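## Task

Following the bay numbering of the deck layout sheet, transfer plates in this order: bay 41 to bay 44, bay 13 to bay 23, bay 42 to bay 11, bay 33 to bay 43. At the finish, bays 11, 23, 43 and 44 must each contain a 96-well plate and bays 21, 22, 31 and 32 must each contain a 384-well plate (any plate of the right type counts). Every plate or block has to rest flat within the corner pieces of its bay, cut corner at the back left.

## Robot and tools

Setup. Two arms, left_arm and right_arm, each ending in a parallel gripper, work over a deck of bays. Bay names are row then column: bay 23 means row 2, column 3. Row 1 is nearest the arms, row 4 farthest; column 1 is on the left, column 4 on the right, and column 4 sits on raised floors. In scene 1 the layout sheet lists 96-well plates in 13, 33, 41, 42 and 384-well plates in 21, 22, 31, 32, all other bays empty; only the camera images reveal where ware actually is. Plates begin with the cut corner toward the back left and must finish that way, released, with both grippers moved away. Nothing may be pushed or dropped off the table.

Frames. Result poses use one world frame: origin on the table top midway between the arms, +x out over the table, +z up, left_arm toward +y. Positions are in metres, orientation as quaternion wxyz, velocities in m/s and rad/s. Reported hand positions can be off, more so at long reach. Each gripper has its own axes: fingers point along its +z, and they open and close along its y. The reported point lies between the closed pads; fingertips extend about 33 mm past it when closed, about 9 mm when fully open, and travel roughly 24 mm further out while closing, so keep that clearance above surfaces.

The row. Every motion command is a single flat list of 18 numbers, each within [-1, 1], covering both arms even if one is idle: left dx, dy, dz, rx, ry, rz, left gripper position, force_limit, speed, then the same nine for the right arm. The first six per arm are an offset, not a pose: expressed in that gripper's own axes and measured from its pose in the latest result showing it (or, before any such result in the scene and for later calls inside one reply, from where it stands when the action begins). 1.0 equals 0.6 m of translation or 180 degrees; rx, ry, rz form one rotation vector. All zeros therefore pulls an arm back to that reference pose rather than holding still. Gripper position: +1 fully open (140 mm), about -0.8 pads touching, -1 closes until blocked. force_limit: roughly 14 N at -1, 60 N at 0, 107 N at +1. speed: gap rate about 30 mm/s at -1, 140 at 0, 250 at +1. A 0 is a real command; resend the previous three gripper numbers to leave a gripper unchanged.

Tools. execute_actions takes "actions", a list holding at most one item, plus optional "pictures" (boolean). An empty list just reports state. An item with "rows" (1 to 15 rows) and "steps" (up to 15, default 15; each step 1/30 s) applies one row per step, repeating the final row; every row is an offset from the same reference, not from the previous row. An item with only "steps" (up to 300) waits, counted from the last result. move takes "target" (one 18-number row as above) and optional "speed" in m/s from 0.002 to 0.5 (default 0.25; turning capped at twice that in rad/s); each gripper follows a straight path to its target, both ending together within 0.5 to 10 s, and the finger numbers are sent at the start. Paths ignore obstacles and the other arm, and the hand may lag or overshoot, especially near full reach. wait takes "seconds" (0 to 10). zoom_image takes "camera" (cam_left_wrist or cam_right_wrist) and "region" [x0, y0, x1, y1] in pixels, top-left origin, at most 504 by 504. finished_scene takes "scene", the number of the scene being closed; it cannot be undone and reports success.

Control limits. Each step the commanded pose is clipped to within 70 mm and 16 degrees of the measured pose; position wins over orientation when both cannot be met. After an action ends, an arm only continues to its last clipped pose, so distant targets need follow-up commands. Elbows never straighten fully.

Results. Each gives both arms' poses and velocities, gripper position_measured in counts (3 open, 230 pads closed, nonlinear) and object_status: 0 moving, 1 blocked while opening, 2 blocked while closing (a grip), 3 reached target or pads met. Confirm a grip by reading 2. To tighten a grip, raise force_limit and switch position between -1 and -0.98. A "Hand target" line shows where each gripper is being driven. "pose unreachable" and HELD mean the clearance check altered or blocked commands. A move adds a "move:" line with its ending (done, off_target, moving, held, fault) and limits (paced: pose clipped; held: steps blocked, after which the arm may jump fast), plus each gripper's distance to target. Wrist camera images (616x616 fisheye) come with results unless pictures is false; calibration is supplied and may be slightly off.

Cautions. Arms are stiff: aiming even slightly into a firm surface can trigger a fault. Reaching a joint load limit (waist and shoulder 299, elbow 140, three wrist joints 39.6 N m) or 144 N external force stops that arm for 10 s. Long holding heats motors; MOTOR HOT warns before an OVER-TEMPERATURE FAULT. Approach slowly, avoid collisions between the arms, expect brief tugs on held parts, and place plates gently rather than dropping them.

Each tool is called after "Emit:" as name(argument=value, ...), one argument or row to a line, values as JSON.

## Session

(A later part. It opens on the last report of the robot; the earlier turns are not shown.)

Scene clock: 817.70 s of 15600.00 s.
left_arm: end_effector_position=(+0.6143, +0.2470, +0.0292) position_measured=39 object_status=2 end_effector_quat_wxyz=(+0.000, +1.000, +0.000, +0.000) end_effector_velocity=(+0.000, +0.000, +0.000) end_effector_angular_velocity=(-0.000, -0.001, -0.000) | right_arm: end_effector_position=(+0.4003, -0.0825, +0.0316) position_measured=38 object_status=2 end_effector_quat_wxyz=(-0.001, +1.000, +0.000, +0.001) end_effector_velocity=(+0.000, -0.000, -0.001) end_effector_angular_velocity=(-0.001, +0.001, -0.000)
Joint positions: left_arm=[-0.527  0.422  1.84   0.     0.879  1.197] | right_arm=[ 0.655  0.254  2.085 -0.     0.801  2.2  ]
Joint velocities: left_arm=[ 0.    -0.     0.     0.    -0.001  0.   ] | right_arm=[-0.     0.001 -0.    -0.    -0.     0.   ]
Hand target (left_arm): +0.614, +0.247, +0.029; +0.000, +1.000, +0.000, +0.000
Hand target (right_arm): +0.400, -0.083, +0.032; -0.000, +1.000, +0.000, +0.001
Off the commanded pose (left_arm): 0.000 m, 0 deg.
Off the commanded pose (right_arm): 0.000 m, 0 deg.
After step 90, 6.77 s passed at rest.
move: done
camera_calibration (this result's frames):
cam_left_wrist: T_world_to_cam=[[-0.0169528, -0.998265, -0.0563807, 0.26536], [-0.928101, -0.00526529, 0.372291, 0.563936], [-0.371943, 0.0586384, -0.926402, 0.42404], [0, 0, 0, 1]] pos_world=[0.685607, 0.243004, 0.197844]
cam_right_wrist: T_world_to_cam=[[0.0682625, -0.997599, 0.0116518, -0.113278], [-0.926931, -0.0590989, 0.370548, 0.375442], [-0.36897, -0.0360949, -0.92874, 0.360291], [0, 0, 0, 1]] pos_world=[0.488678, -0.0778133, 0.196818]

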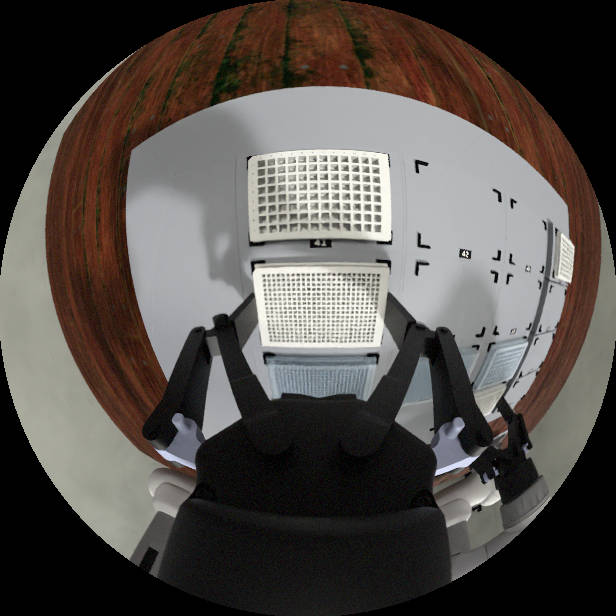

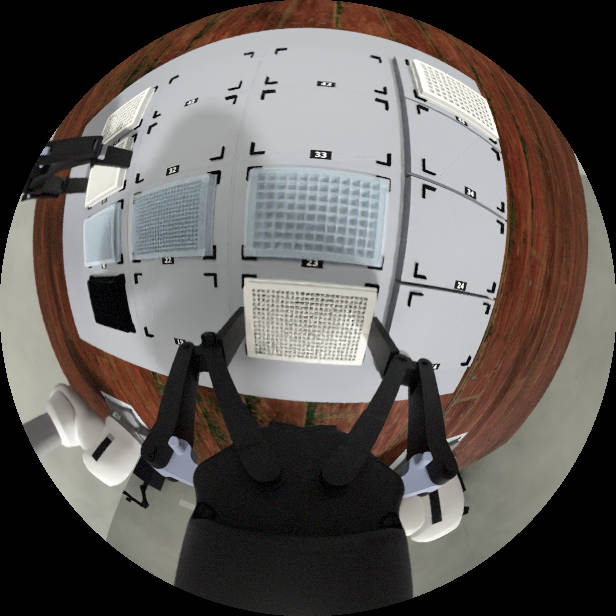

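Emit:
move(
  target=[0,0,0,0,0,0,1,0,-0.6, 0,0,-0.01,0,0,0,-1,0,-0.6],
  speed=0.015,
)

Emit:
zoom_image(
  camera="cam_left_wrist",
  region=[230, 240, 410, 360],
)

Emit:
move(
  target=[0,0,-0.045,0,0,0,1,0,-0.6, 0,0,-0.045,0,0,0,-1,0,-0.6],
  speed=0.07,
)

Emit:
move(
  target=[0.15,-0.31,-0.01,0,0,0,1,0,-0.6, 0.3558,-0.273,0,0,0,0,-1,0,-0.6],
  speed=0.28,
)

Scene clock: 844.97 s of 15600.00 s.
left_arm: end_effector_position=(+0.6142, +0.2470, +0.0292) position_measured=3 object_status=3 end_effector_quat_wxyz=(+0.000, +1.000, +0.000, +0.000) end_effector_velocity=(+0.000, -0.000, -0.000) end_effector_angular_velocity=(-0.000, -0.000, -0.000) | right_arm: end_effector_position=(+0.4003, -0.0825, +0.0376) position_measured=39 object_status=2 end_effector_quat_wxyz=(-0.001, +1.000, +0.000, +0.001) end_effector_velocity=(+0.000, +0.000, +0.001) end_effector_angular_velocity=(+0.000, -0.001, -0.001)
Joint positions: left_arm=[-0.527  0.422  1.84   0.     0.879  1.197] | right_arm=[0.655 0.246 2.081 0.    0.813 2.2  ]
Joint velocities: left_arm=[-0.  0.  0. -0. -0.  0.] | right_arm=[-0.    -0.001 -0.001 -0.     0.001  0.001]
Hand target (left_arm): +0.614, +0.247, +0.029; +0.000, +1.000, +0.000, +0.000
Hand target (right_arm): +0.400, -0.083, +0.038; -0.001, +1.000, +0.000, +0.001
Off the commanded pose (left_arm): 0.000 m, 0 deg.
Off the commanded pose (right_arm): 0.000 m, 0 deg.
After step 90, 23.57 s passed at rest.
move: done
camera_calibration (this result's frames):
cam_left_wrist: T_world_to_cam=[[-0.0169754, -0.998264, -0.0564045, 0.265374], [-0.928079, -0.00525657, 0.372345, 0.563896], [-0.371995, 0.0586685, -0.926379, 0.424022], [0, 0, 0, 1]] pos_world=[0.685579, 0.243001, 0.197809]
cam_right_wrist: T_world_to_cam=[[0.0682115, -0.997603, 0.0116024, -0.113309], [-0.926916, -0.0590681, 0.37059, 0.373184], [-0.369017, -0.036033, -0.928724, 0.365864], [0, 0, 0, 1]] pos_world=[0.488649, -0.0778108, 0.202803]

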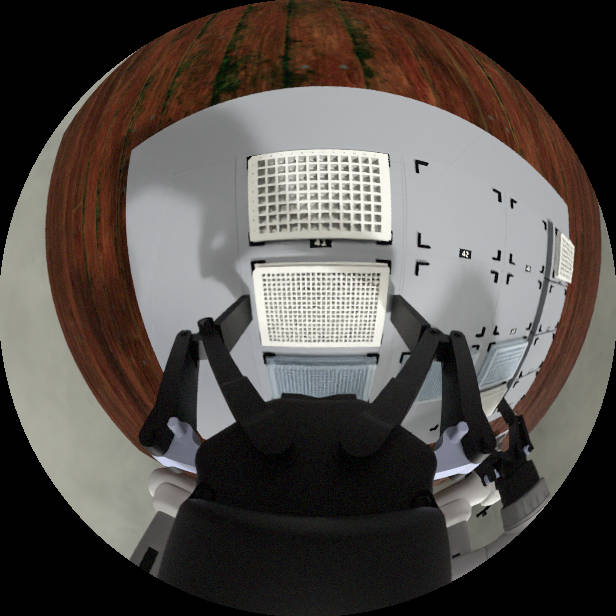

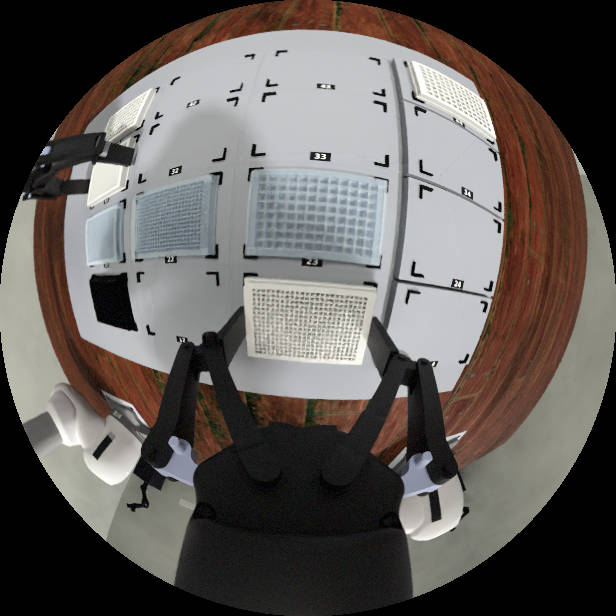

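Region (230, 240, 410, 360) of cam_left_wrist's 616x616 image, scaled by 2.800, with more detail than that image has.

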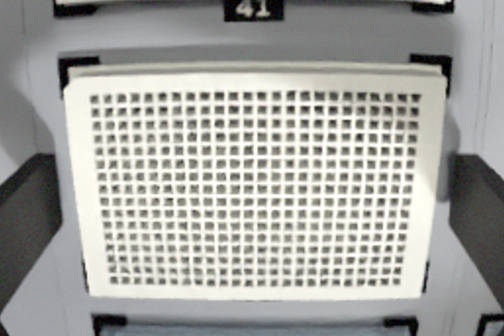

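Scene clock: 845.70 s of 15600.00 s.
left_arm: end_effector_position=(+0.6142, +0.2470, +0.0561) position_measured=3 object_status=3 end_effector_quat_wxyz=(+0.000, +1.000, +0.000, +0.000) end_effector_velocity=(-0.000, +0.000, +0.000) end_effector_angular_velocity=(+0.000, +0.001, +0.001) | right_arm: end_effector_position=(+0.4002, -0.0826, +0.0646) position_measured=39 object_status=2 end_effector_quat_wxyz=(-0.001, +1.000, +0.000, +0.001) end_effector_velocity=(-0.000, +0.000, +0.000) end_effector_angular_velocity=(+0.001, -0.000, +0.000)
Joint positions: left_arm=[-0.527  0.394  1.823  0.     0.924  1.197] | right_arm=[0.655 0.213 2.06  0.    0.866 2.2  ]
Joint velocities: left_arm=[ 0.    -0.    -0.     0.     0.001 -0.001] | right_arm=[ 0.    -0.001  0.001  0.001 -0.    -0.001]
Hand target (left_arm): +0.614, +0.247, +0.056; +0.000, +1.000, +0.000, +0.000
Hand target (right_arm): +0.400, -0.083, +0.065; -0.001, +1.000, +0.000, +0.001
Off the commanded pose (left_arm): 0.000 m, 0 deg.
Off the commanded pose (right_arm): 0.000 m, 0 deg.
move: done
camera_calibration (this result's frames):
cam_left_wrist: T_world_to_cam=[[-0.016976, -0.998263, -0.0564189, 0.2669], [-0.928066, -0.00526341, 0.372378, 0.553844], [-0.372028, 0.058682, -0.926365, 0.448994], [0, 0, 0, 1]] pos_world=[0.685574, 0.243003, 0.224751]
cam_right_wrist: T_world_to_cam=[[0.0682123, -0.997603, 0.0116182, -0.113668], [-0.926907, -0.0590621, 0.370615, 0.363115], [-0.36904, -0.0360495, -0.928714, 0.390901], [0, 0, 0, 1]] pos_world=[0.488585, -0.0778571, 0.22978]

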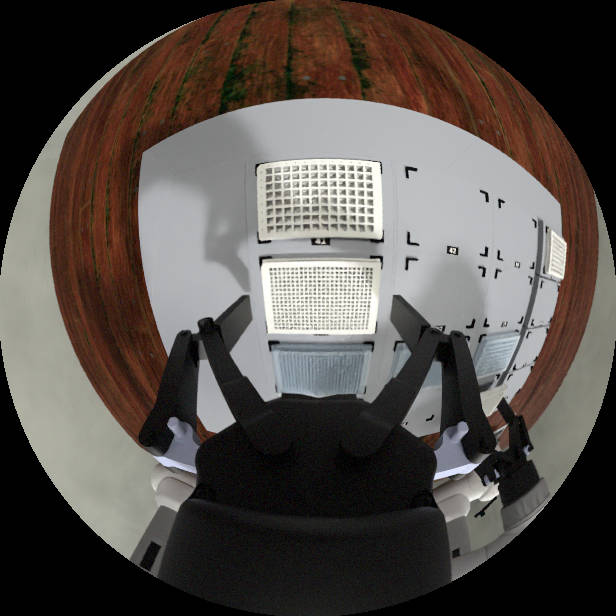

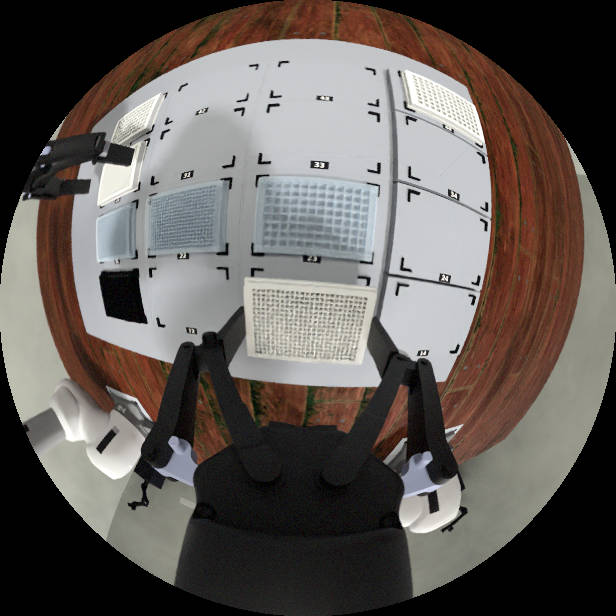

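Scene clock: 847.10 s of 15600.00 s.
left_arm: end_effector_position=(+0.7043, +0.4328, +0.0621) position_measured=3 object_status=3 end_effector_quat_wxyz=(+0.000, +1.000, +0.000, +0.000) end_effector_velocity=(+0.001, +0.000, +0.000) end_effector_angular_velocity=(-0.000, -0.002, +0.001) | right_arm: end_effector_position=(+0.6134, +0.0815, +0.0653) position_measured=39 object_status=2 end_effector_quat_wxyz=(-0.001, +1.000, +0.000, +0.001) end_effector_velocity=(-0.001, -0.001, -0.004) end_effector_angular_velocity=(-0.003, +0.006, -0.000)
Joint positions: left_arm=[-0.243  0.462  1.702 -0.     0.976  1.481] | right_arm=[0.663 0.579 1.503 0.    1.058 2.209]
Joint velocities: left_arm=[ 0.    -0.    -0.    -0.    -0.002 -0.   ] | right_arm=[-0.     0.004  0.     0.001  0.002 -0.001]
Hand target (left_arm): +0.704, +0.433, +0.062; +0.000, +1.000, +0.000, +0.000
Hand target (right_arm): +0.613, +0.081, +0.065; -0.000, +1.000, +0.000, +0.001
Off the commanded pose (left_arm): 0.000 m, 0 deg.
Off the commanded pose (right_arm): 0.000 m, 0 deg.
move: done
camera_calibration (this result's frames):
cam_left_wrist: T_world_to_cam=[[-0.0170093, -0.998255, -0.0565423, 0.454263], [-0.928075, -0.00527724, 0.372357, 0.636166], [-0.372005, 0.058809, -0.926366, 0.477103], [0, 0, 0, 1]] pos_world=[0.775622, 0.42877, 0.230777]
cam_right_wrist: T_world_to_cam=[[0.0680498, -0.997615, 0.011549, 0.0355209], [-0.926918, -0.0589369, 0.370608, 0.570188], [-0.369043, -0.0359248, -0.928718, 0.476159], [0, 0, 0, 1]] pos_world=[0.701823, 0.0861472, 0.230491]

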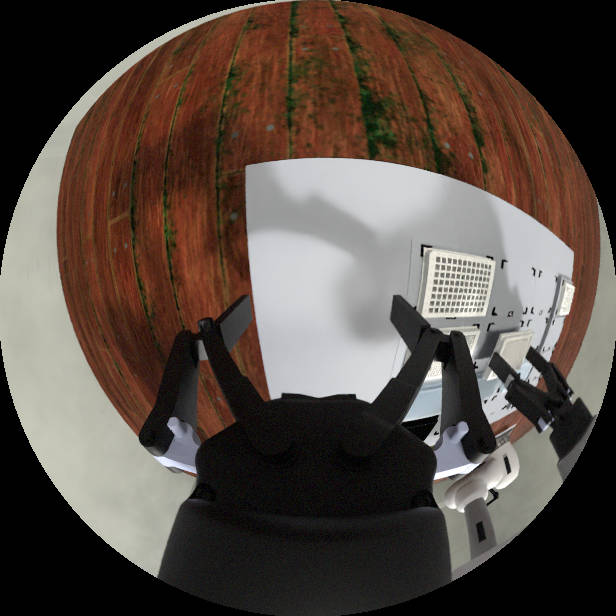

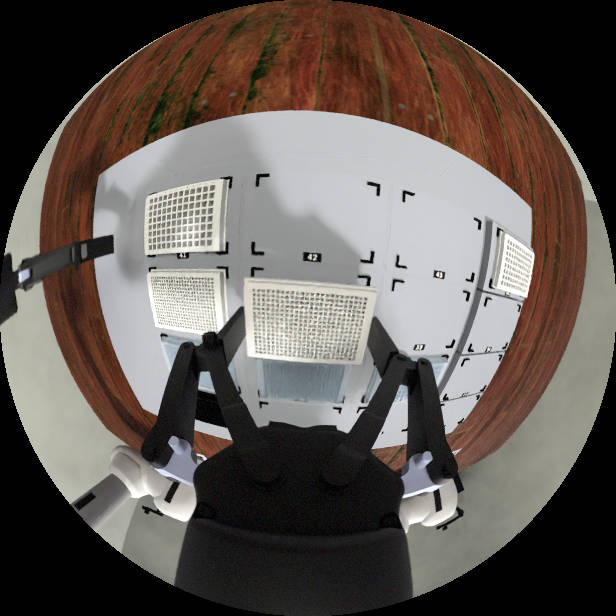

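Emit:
move(
  target=[0,0,0,0,0,0,1,0,-0.6, 0.001,0.0003,0.0447,0,0,0,-1,0,-0.6],
  speed=0.06,
)

Emit:
zoom_image(
  camera="cam_right_wrist",
  region=[220, 255, 400, 375],
)

Emit:
zoom_image(
  camera="cam_right_wrist",
  region=[235, 262, 295, 302],
)

Emit:
zoom_image(
  camera="cam_right_wrist",
  region=[330, 270, 390, 310],
)

Scene clock: 857.20 s of 15600.00 s.
left_arm: end_effector_position=(+0.7043, +0.4328, +0.0621) position_measured=3 object_status=3 end_effector_quat_wxyz=(+0.000, +1.000, +0.000, +0.000) end_effector_velocity=(-0.000, +0.000, +0.000) end_effector_angular_velocity=(+0.000, +0.001, -0.000) | right_arm: end_effector_position=(+0.6141, +0.0813, +0.0385) position_measured=39 object_status=2 end_effector_quat_wxyz=(-0.001, +1.000, +0.000, +0.001) end_effector_velocity=(+0.001, +0.001, +0.001) end_effector_angular_velocity=(+0.002, -0.002, -0.001)
Joint positions: left_arm=[-0.243  0.462  1.702 -0.     0.976  1.481] | right_arm=[ 0.663  0.602  1.52  -0.     1.018  2.208]
Joint velocities: left_arm=[ 0.    -0.     0.    -0.     0.001  0.   ] | right_arm=[-0.    -0.001 -0.001  0.    -0.001  0.001]
Hand target (left_arm): +0.704, +0.433, +0.062; +0.000, +1.000, +0.000, +0.000
Hand target (right_arm): +0.614, +0.081, +0.038; -0.001, +1.000, +0.000, +0.001
Off the commanded pose (left_arm): 0.000 m, 0 deg.
Off the commanded pose (right_arm): 0.000 m, 0 deg.
After step 90, 6.37 s passed at rest.
move: done
camera_calibration (this result's frames):
cam_left_wrist: T_world_to_cam=[[-0.0169728, -0.998256, -0.0565419, 0.454271], [-0.928075, -0.00531095, 0.372355, 0.636192], [-0.372006, 0.0587951, -0.926366, 0.47711], [0, 0, 0, 1]] pos_world=[0.775632, 0.428806, 0.230774]
cam_right_wrist: T_world_to_cam=[[0.0681527, -0.997607, 0.011635, 0.0355695], [-0.926948, -0.0590042, 0.370521, 0.580763], [-0.368948, -0.036037, -0.928751, 0.451477], [0, 0, 0, 1]] pos_world=[0.702485, 0.0860217, 0.203711]

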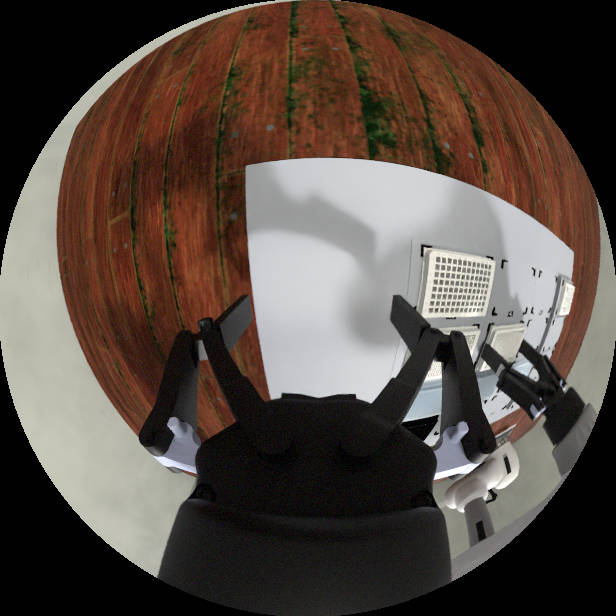

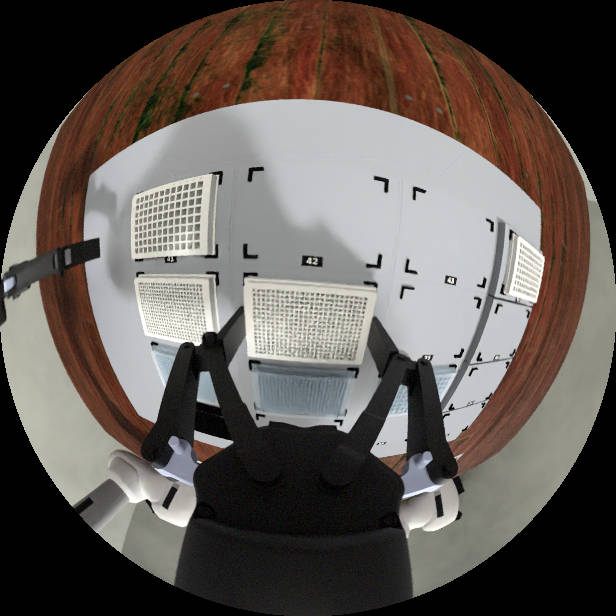

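Region (220, 255, 400, 375) of cam_right_wrist's 616x616 image, scaled by 2.800, with more detail than that image has.

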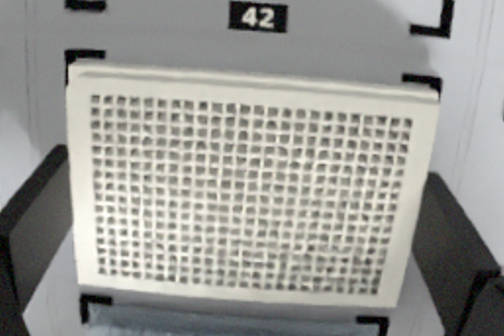

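Region (235, 262, 295, 302) of cam_right_wrist's 616x616 image, scaled by 8.400, with more detail than that image has.

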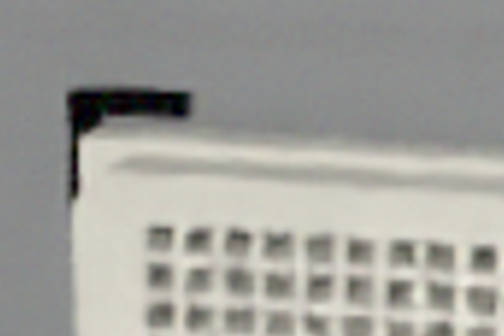

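Region (330, 270, 390, 310) of cam_right_wrist's 616x616 image, scaled by 8.400, with more detail than that image has.

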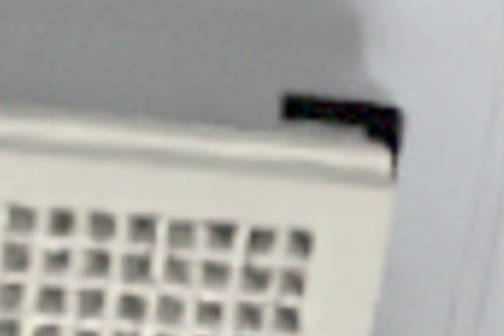

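Emit:
move(
  target=[0,0,0,0,0,0,1,0,-0.6, 0.0011,0,0.0017,0,0,0,-1,0,-0.6],
  speed=0.01,
)

Emit:
move(
  target=[0,0,0,0,0,0,1,0,-0.6, 0,0,0.0062,0,0,0,-1,0,-0.6],
  speed=0.008,
)

Emit:
zoom_image(
  camera="cam_right_wrist",
  region=[220, 255, 400, 375],
)

Emit:
zoom_image(
  camera="cam_right_wrist",
  region=[235, 262, 295, 302],
)

Emit:
zoom_image(
  camera="cam_right_wrist",
  region=[330, 270, 390, 310],
)

Scene clock: 875.43 s of 15600.00 s.
left_arm: end_effector_position=(+0.7043, +0.4328, +0.0621) position_measured=3 object_status=3 end_effector_quat_wxyz=(+0.000, +1.000, +0.000, +0.000) end_effector_velocity=(+0.000, +0.000, +0.000) end_effector_angular_velocity=(+0.000, -0.000, +0.003) | right_arm: end_effector_position=(+0.6147, +0.0814, +0.0375) position_measured=39 object_status=2 end_effector_quat_wxyz=(-0.001, +1.000, +0.000, +0.001) end_effector_velocity=(+0.000, -0.000, -0.001) end_effector_angular_velocity=(+0.000, +0.001, -0.001)
Joint positions: left_arm=[-0.243  0.462  1.702 -0.     0.976  1.481] | right_arm=[0.662 0.604 1.519 0.    1.017 2.208]
Joint velocities: left_arm=[ 0.    -0.    -0.     0.    -0.    -0.002] | right_arm=[-0.001  0.     0.001  0.001 -0.     0.   ]
Hand target (left_arm): +0.704, +0.433, +0.062; +0.000, +1.000, +0.000, +0.000
Hand target (right_arm): +0.615, +0.081, +0.037; -0.001, +1.000, +0.000, +0.001
Off the commanded pose (left_arm): 0.000 m, 0 deg.
Off the commanded pose (right_arm): 0.000 m, 0 deg.
After step 90, 14.53 s passed at rest.
move: done
camera_calibration (this result's frames):
cam_left_wrist: T_world_to_cam=[[-0.0170196, -0.998255, -0.056542, 0.454269], [-0.928075, -0.00526742, 0.372355, 0.636172], [-0.372003, 0.0588126, -0.926366, 0.477102], [0, 0, 0, 1]] pos_world=[0.77563, 0.428768, 0.230774]
cam_right_wrist: T_world_to_cam=[[0.068072, -0.997614, 0.0115206, 0.0356317], [-0.926923, -0.0589688, 0.370588, 0.58171], [-0.369024, -0.0359054, -0.928726, 0.450804], [0, 0, 0, 1]] pos_world=[0.703133, 0.0860357, 0.202688]

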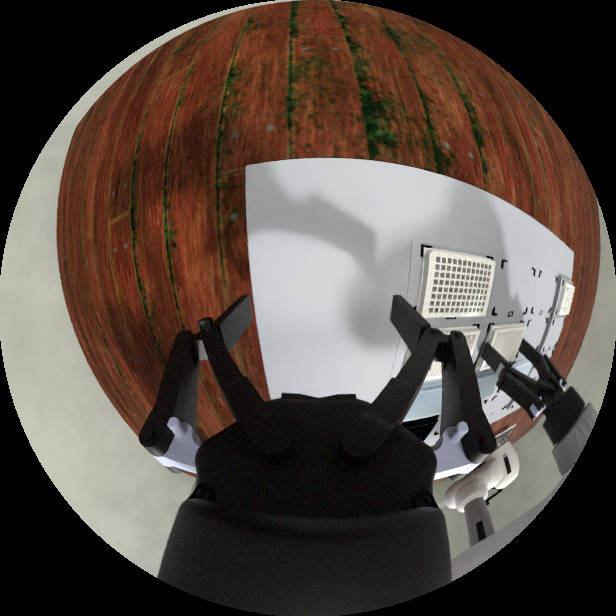

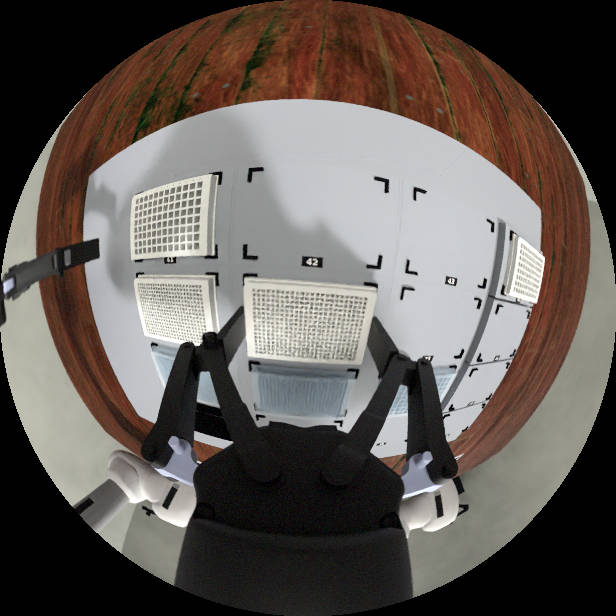

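Scene clock: 876.13 s of 15600.00 s.
left_arm: end_effector_position=(+0.7043, +0.4328, +0.0621) position_measured=3 object_status=3 end_effector_quat_wxyz=(+0.000, +1.000, +0.000, +0.000) end_effector_velocity=(+0.000, +0.001, -0.000) end_effector_angular_velocity=(-0.000, -0.000, +0.002) | right_arm: end_effector_position=(+0.6148, +0.0814, +0.0338) position_measured=39 object_status=2 end_effector_quat_wxyz=(-0.001, +1.000, +0.000, +0.001) end_effector_velocity=(-0.000, +0.000, +0.000) end_effector_angular_velocity=(+0.000, +0.000, -0.001)
Joint positions: left_arm=[-0.243  0.462  1.702 -0.     0.976  1.481] | right_arm=[0.662 0.607 1.521 0.    1.012 2.208]
Joint velocities: left_arm=[ 0.001  0.    -0.    -0.    -0.001 -0.001] | right_arm=[ 0.    -0.001  0.     0.     0.     0.   ]
Hand target (left_arm): +0.704, +0.433, +0.062; +0.000, +1.000, +0.000, +0.000
Hand target (right_arm): +0.615, +0.081, +0.034; -0.001, +1.000, +0.000, +0.001
Off the commanded pose (left_arm): 0.000 m, 0 deg.
Off the commanded pose (right_arm): 0.000 m, 0 deg.
move: done
camera_calibration (this result's frames):
cam_left_wrist: T_world_to_cam=[[-0.0170197, -0.998255, -0.0565418, 0.454269], [-0.928075, -0.00526724, 0.372355, 0.636172], [-0.372003, 0.0588125, -0.926366, 0.477102], [0, 0, 0, 1]] pos_world=[0.77563, 0.428768, 0.230774]
cam_right_wrist: T_world_to_cam=[[0.0680806, -0.997614, 0.0114729, 0.0356895], [-0.926949, -0.0589971, 0.370519, 0.583109], [-0.368958, -0.03586, -0.928754, 0.447389], [0, 0, 0, 1]] pos_world=[0.703151, 0.0860495, 0.199053]

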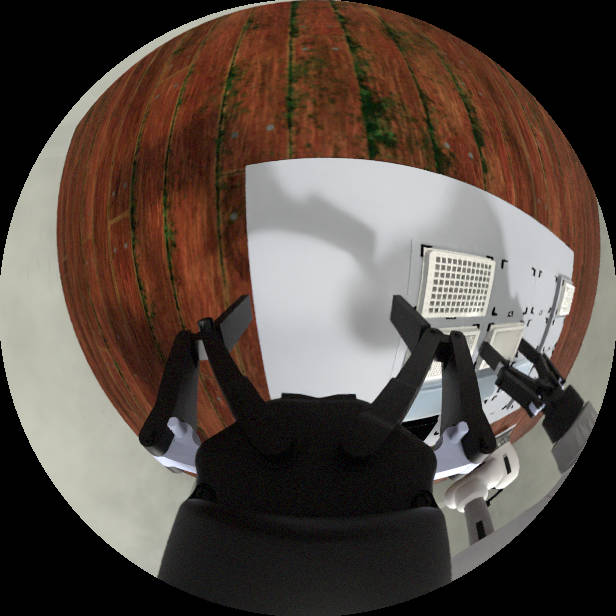

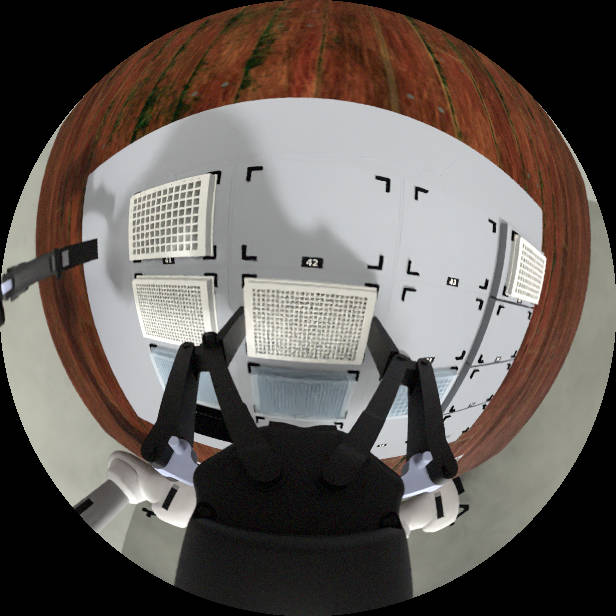

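Region (220, 255, 400, 375) of cam_right_wrist's 616x616 image, scaled by 2.800, with more detail than that image has.

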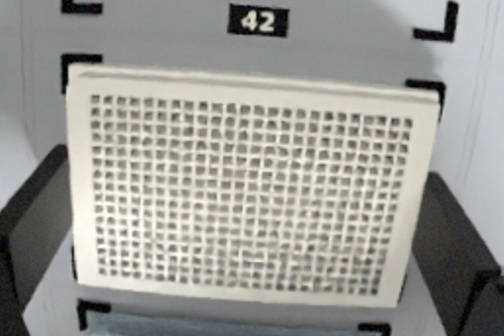

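Region (235, 262, 295, 302) of cam_right_wrist's 616x616 image, scaled by 8.400, with more detail than that image has.

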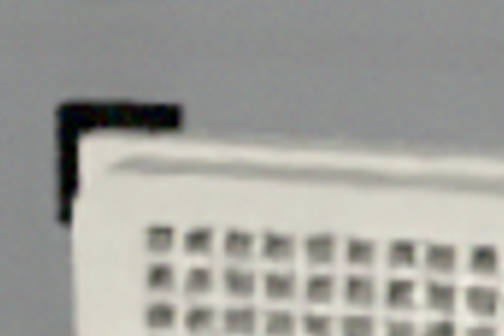

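Region (330, 270, 390, 310) of cam_right_wrist's 616x616 image, scaled by 8.400, with more detail than that image has.

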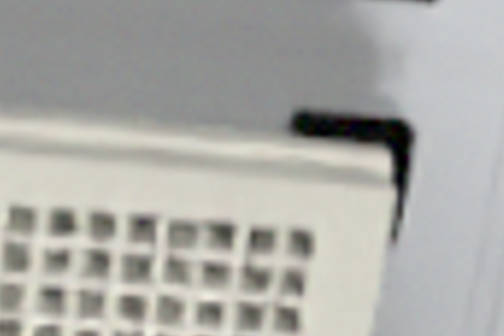

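Emit:
execute_actions(
  actions=[
    {"rows": [[0,0,0,0,0,0,1,0,-0.6, 0,0,0,0,0,0,1,0,-0.6]], "steps": 15},
  ],
)

Emit:
zoom_image(
  camera="cam_right_wrist",
  region=[220, 255, 400, 375],
)

Emit:
move(
  target=[0,0,0,0,0,0,1,0,-0.6, 0,0,-0.07,0,0,0,1,0,-0.6],
  speed=0.1,
)

Emit:
move(
  target=[0.0285,0.3097,0.02,0,0,0,1,0,-0.6, -0.25,0.75,-0.1,0,0,0,1,0,-0.6],
  speed=0.35,
)

Emit:
zoom_image(
  camera="cam_left_wrist",
  region=[230, 240, 410, 360],
)

Scene clock: 892.27 s of 15600.00 s.
left_arm: end_effector_position=(+0.7043, +0.4328, +0.0621) position_measured=3 object_status=3 end_effector_quat_wxyz=(+0.000, +1.000, +0.000, +0.000) end_effector_velocity=(+0.000, +0.000, +0.000) end_effector_angular_velocity=(+0.000, -0.000, -0.001) | right_arm: end_effector_position=(+0.6148, +0.0814, +0.0337) position_measured=3 object_status=0 end_effector_quat_wxyz=(-0.001, +1.000, +0.000, +0.001) end_effector_velocity=(-0.000, +0.000, +0.001) end_effector_angular_velocity=(+0.002, -0.000, -0.002)
Joint positions: left_arm=[-0.243  0.462  1.702 -0.     0.976  1.481] | right_arm=[0.662 0.607 1.521 0.    1.012 2.208]
Joint velocities: left_arm=[ 0.    -0.    -0.     0.     0.     0.001] | right_arm=[ 0.    -0.001 -0.     0.001  0.     0.001]
Hand target (left_arm): +0.704, +0.433, +0.062; +0.000, +1.000, +0.000, +0.000
Hand target (right_arm): +0.615, +0.081, +0.034; -0.001, +1.000, +0.000, +0.001
Off the commanded pose (left_arm): 0.000 m, 0 deg.
Off the commanded pose (right_arm): 0.000 m, 0 deg.
Steps of this call (steps 1 to 90: nothing new was sent; then 12.63 s passed at rest; steps 91 to 105: all 15 steps of this action). Readings (end_effector_position | what the end effector reports):
91: left_arm (+0.7043, +0.4328, +0.0621) | right_arm (+0.6147, +0.0814, +0.0338) | left_arm position_measured=3 object_status=3 | right_arm position_measured=39 object_status=0
92: left_arm (+0.7043, +0.4328, +0.0621) | right_arm (+0.6147, +0.0814, +0.0338) | left_arm position_measured=3 object_status=3 | right_arm position_measured=39 object_status=0
94: left_arm (+0.7043, +0.4328, +0.0621) | right_arm (+0.6147, +0.0813, +0.0336) | left_arm position_measured=3 object_status=3 | right_arm position_measured=30 object_status=0
98: left_arm (+0.7043, +0.4328, +0.0621) | right_arm (+0.6147, +0.0813, +0.0336) | left_arm position_measured=3 object_status=3 | right_arm position_measured=14 object_status=0
105: the state above
camera_calibration (this result's frames):
cam_left_wrist: T_world_to_cam=[[-0.0170195, -0.998255, -0.0565419, 0.454269], [-0.928075, -0.0052675, 0.372355, 0.636172], [-0.372003, 0.0588125, -0.926366, 0.477102], [0, 0, 0, 1]] pos_world=[0.77563, 0.428768, 0.230774]
cam_right_wrist: T_world_to_cam=[[0.0680809, -0.997613, 0.0115027, 0.035691], [-0.926933, -0.0589847, 0.370562, 0.58313], [-0.368999, -0.0358904, -0.928737, 0.447339], [0, 0, 0, 1]] pos_world=[0.70316, 0.0860568, 0.198964]

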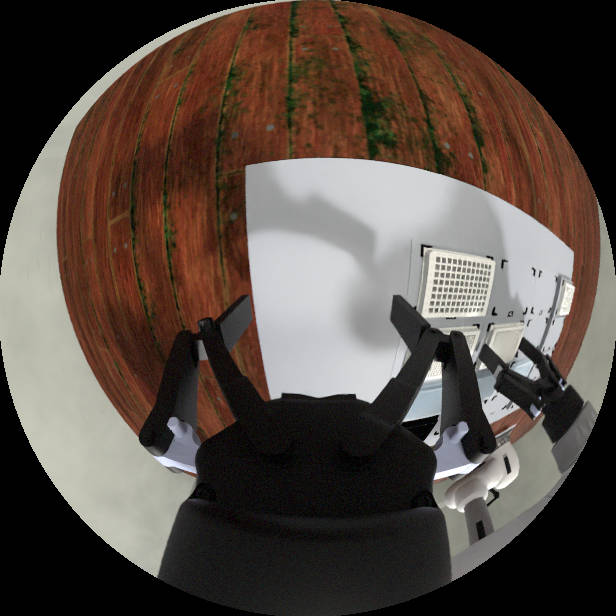

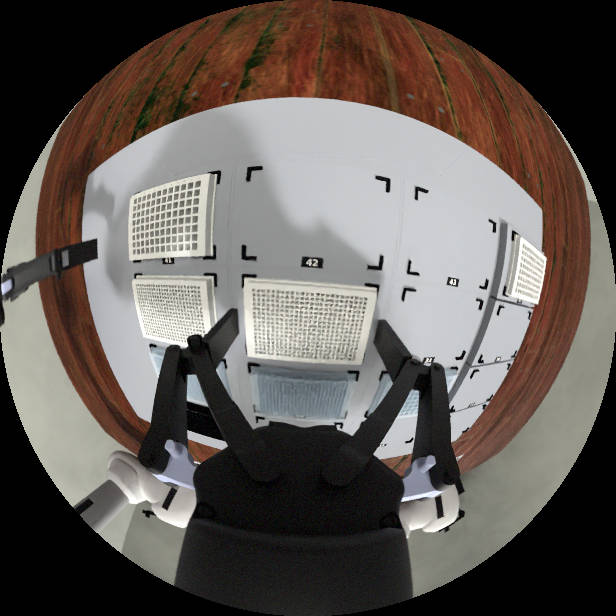

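Region (220, 255, 400, 375) of cam_right_wrist's 616x616 image, scaled by 2.800, with more detail than that image has.

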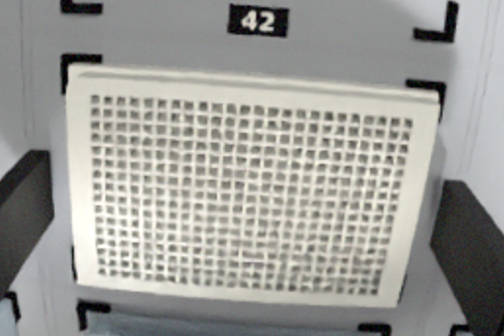

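Scene clock: 893.27 s of 15600.00 s.
left_arm: end_effector_position=(+0.7043, +0.4328, +0.0621) position_measured=3 object_status=3 end_effector_quat_wxyz=(+0.000, +1.000, +0.000, +0.000) end_effector_velocity=(-0.000, +0.001, -0.000) end_effector_angular_velocity=(-0.000, +0.001, +0.000) | right_arm: end_effector_position=(+0.6147, +0.0813, +0.0758) position_measured=3 object_status=3 end_effector_quat_wxyz=(-0.001, +1.000, +0.000, +0.001) end_effector_velocity=(+0.001, -0.000, +0.002) end_effector_angular_velocity=(+0.001, -0.002, -0.001)
Joint positions: left_arm=[-0.243  0.462  1.702 -0.     0.976  1.481] | right_arm=[0.662 0.572 1.493 0.    1.074 2.208]
Joint velocities: left_arm=[ 0.001  0.    -0.    -0.     0.001  0.   ] | right_arm=[-0.001 -0.001 -0.001 -0.     0.     0.001]
Hand target (left_arm): +0.704, +0.433, +0.062; +0.000, +1.000, +0.000, +0.000
Hand target (right_arm): +0.615, +0.081, +0.076; -0.001, +1.000, +0.000, +0.001
Off the commanded pose (left_arm): 0.000 m, 0 deg.
Off the commanded pose (right_arm): 0.000 m, 0 deg.
move: done
camera_calibration (this result's frames):
cam_left_wrist: T_world_to_cam=[[-0.0170195, -0.998255, -0.0565419, 0.454269], [-0.928075, -0.00526754, 0.372355, 0.636171], [-0.372004, 0.0588124, -0.926366, 0.477102], [0, 0, 0, 1]] pos_world=[0.77563, 0.428768, 0.230774]
cam_right_wrist: T_world_to_cam=[[0.0680544, -0.997616, 0.0114671, 0.0351431], [-0.926953, -0.0589751, 0.370514, 0.567483], [-0.368955, -0.0358446, -0.928756, 0.486332], [0, 0, 0, 1]] pos_world=[0.703073, 0.085959, 0.24102]

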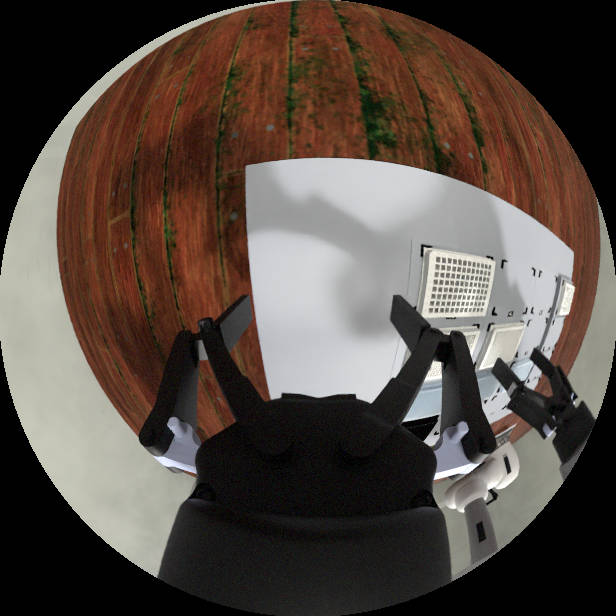

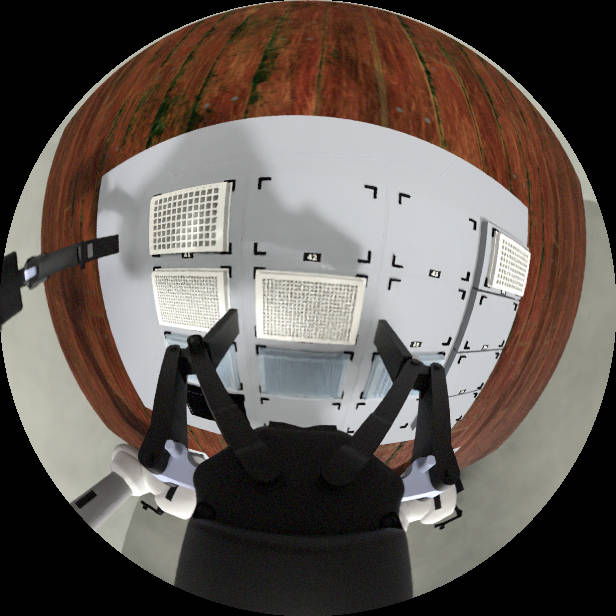

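Scene clock: 895.13 s of 15600.00 s.
left_arm: end_effector_position=(+0.7214, +0.2471, +0.0502) position_measured=3 object_status=3 end_effector_quat_wxyz=(+0.000, +1.000, +0.000, +0.000) end_effector_velocity=(+0.000, -0.000, -0.000) end_effector_angular_velocity=(-0.000, -0.001, -0.000) | right_arm: end_effector_position=(+0.4650, -0.3690, +0.1347) position_measured=3 object_status=3 end_effector_quat_wxyz=(-0.000, +1.000, +0.000, +0.001) end_effector_velocity=(+0.001, -0.001, +0.001) end_effector_angular_velocity=(-0.000, -0.001, -0.001)
Joint positions: left_arm=[-0.478  0.537  1.606  0.     0.998  1.247] | right_arm=[0.097 0.049 2.098 0.001 0.993 1.642]
Joint velocities: left_arm=[ 0.     0.    -0.    -0.    -0.001  0.   ] | right_arm=[-0.001 -0.    -0.001 -0.     0.    -0.   ]
Hand target (left_arm): +0.721, +0.247, +0.050; +0.000, +1.000, +0.000, +0.000
Hand target (right_arm): +0.465, -0.369, +0.135; -0.000, +1.000, +0.000, +0.001
Off the commanded pose (left_arm): 0.000 m, 0 deg.
Off the commanded pose (right_arm): 0.000 m, 0 deg.
move: done
camera_calibration (this result's frames):
cam_left_wrist: T_world_to_cam=[[-0.0170039, -0.998261, -0.056438, 0.268482], [-0.92807, -0.00524415, 0.37237, 0.655478], [-0.372018, 0.0587102, -0.926367, 0.483343], [0, 0, 0, 1]] pos_world=[0.792707, 0.243075, 0.218825]
cam_right_wrist: T_world_to_cam=[[0.0681664, -0.9976, 0.0121273, -0.404651], [-0.92689, -0.0588284, 0.370694, 0.380323], [-0.369091, -0.0365096, -0.928676, 0.469451], [0, 0, 0, 1]] pos_world=[0.553371, -0.364167, 0.299892]

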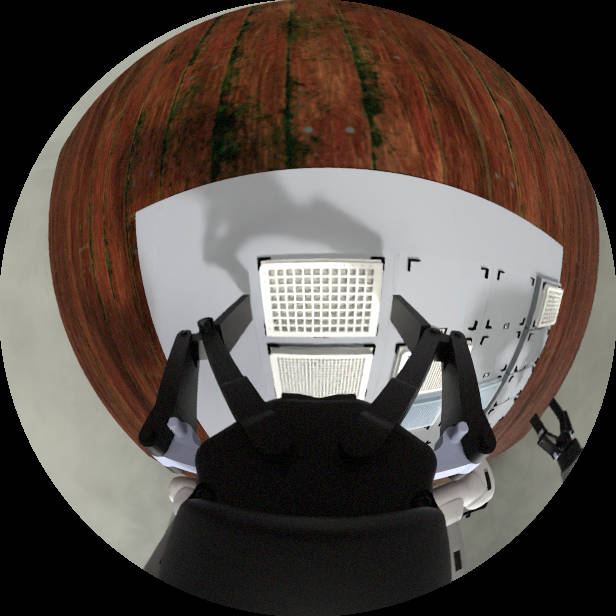

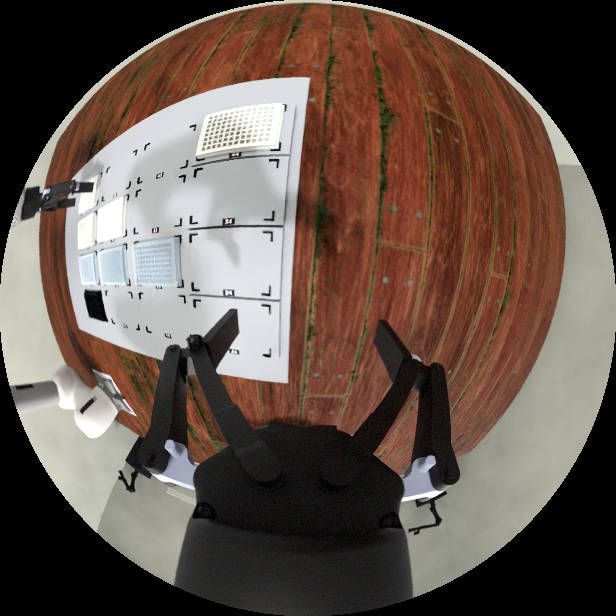

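Region (230, 240, 410, 360) of cam_left_wrist's 616x616 image, scaled by 2.800, with more detail than that image has.

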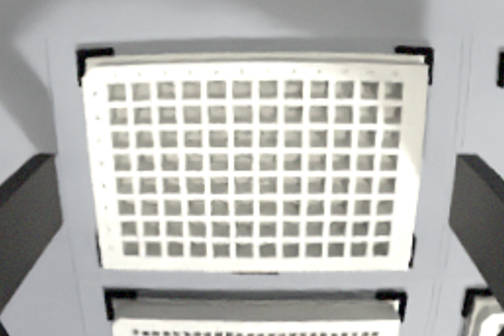

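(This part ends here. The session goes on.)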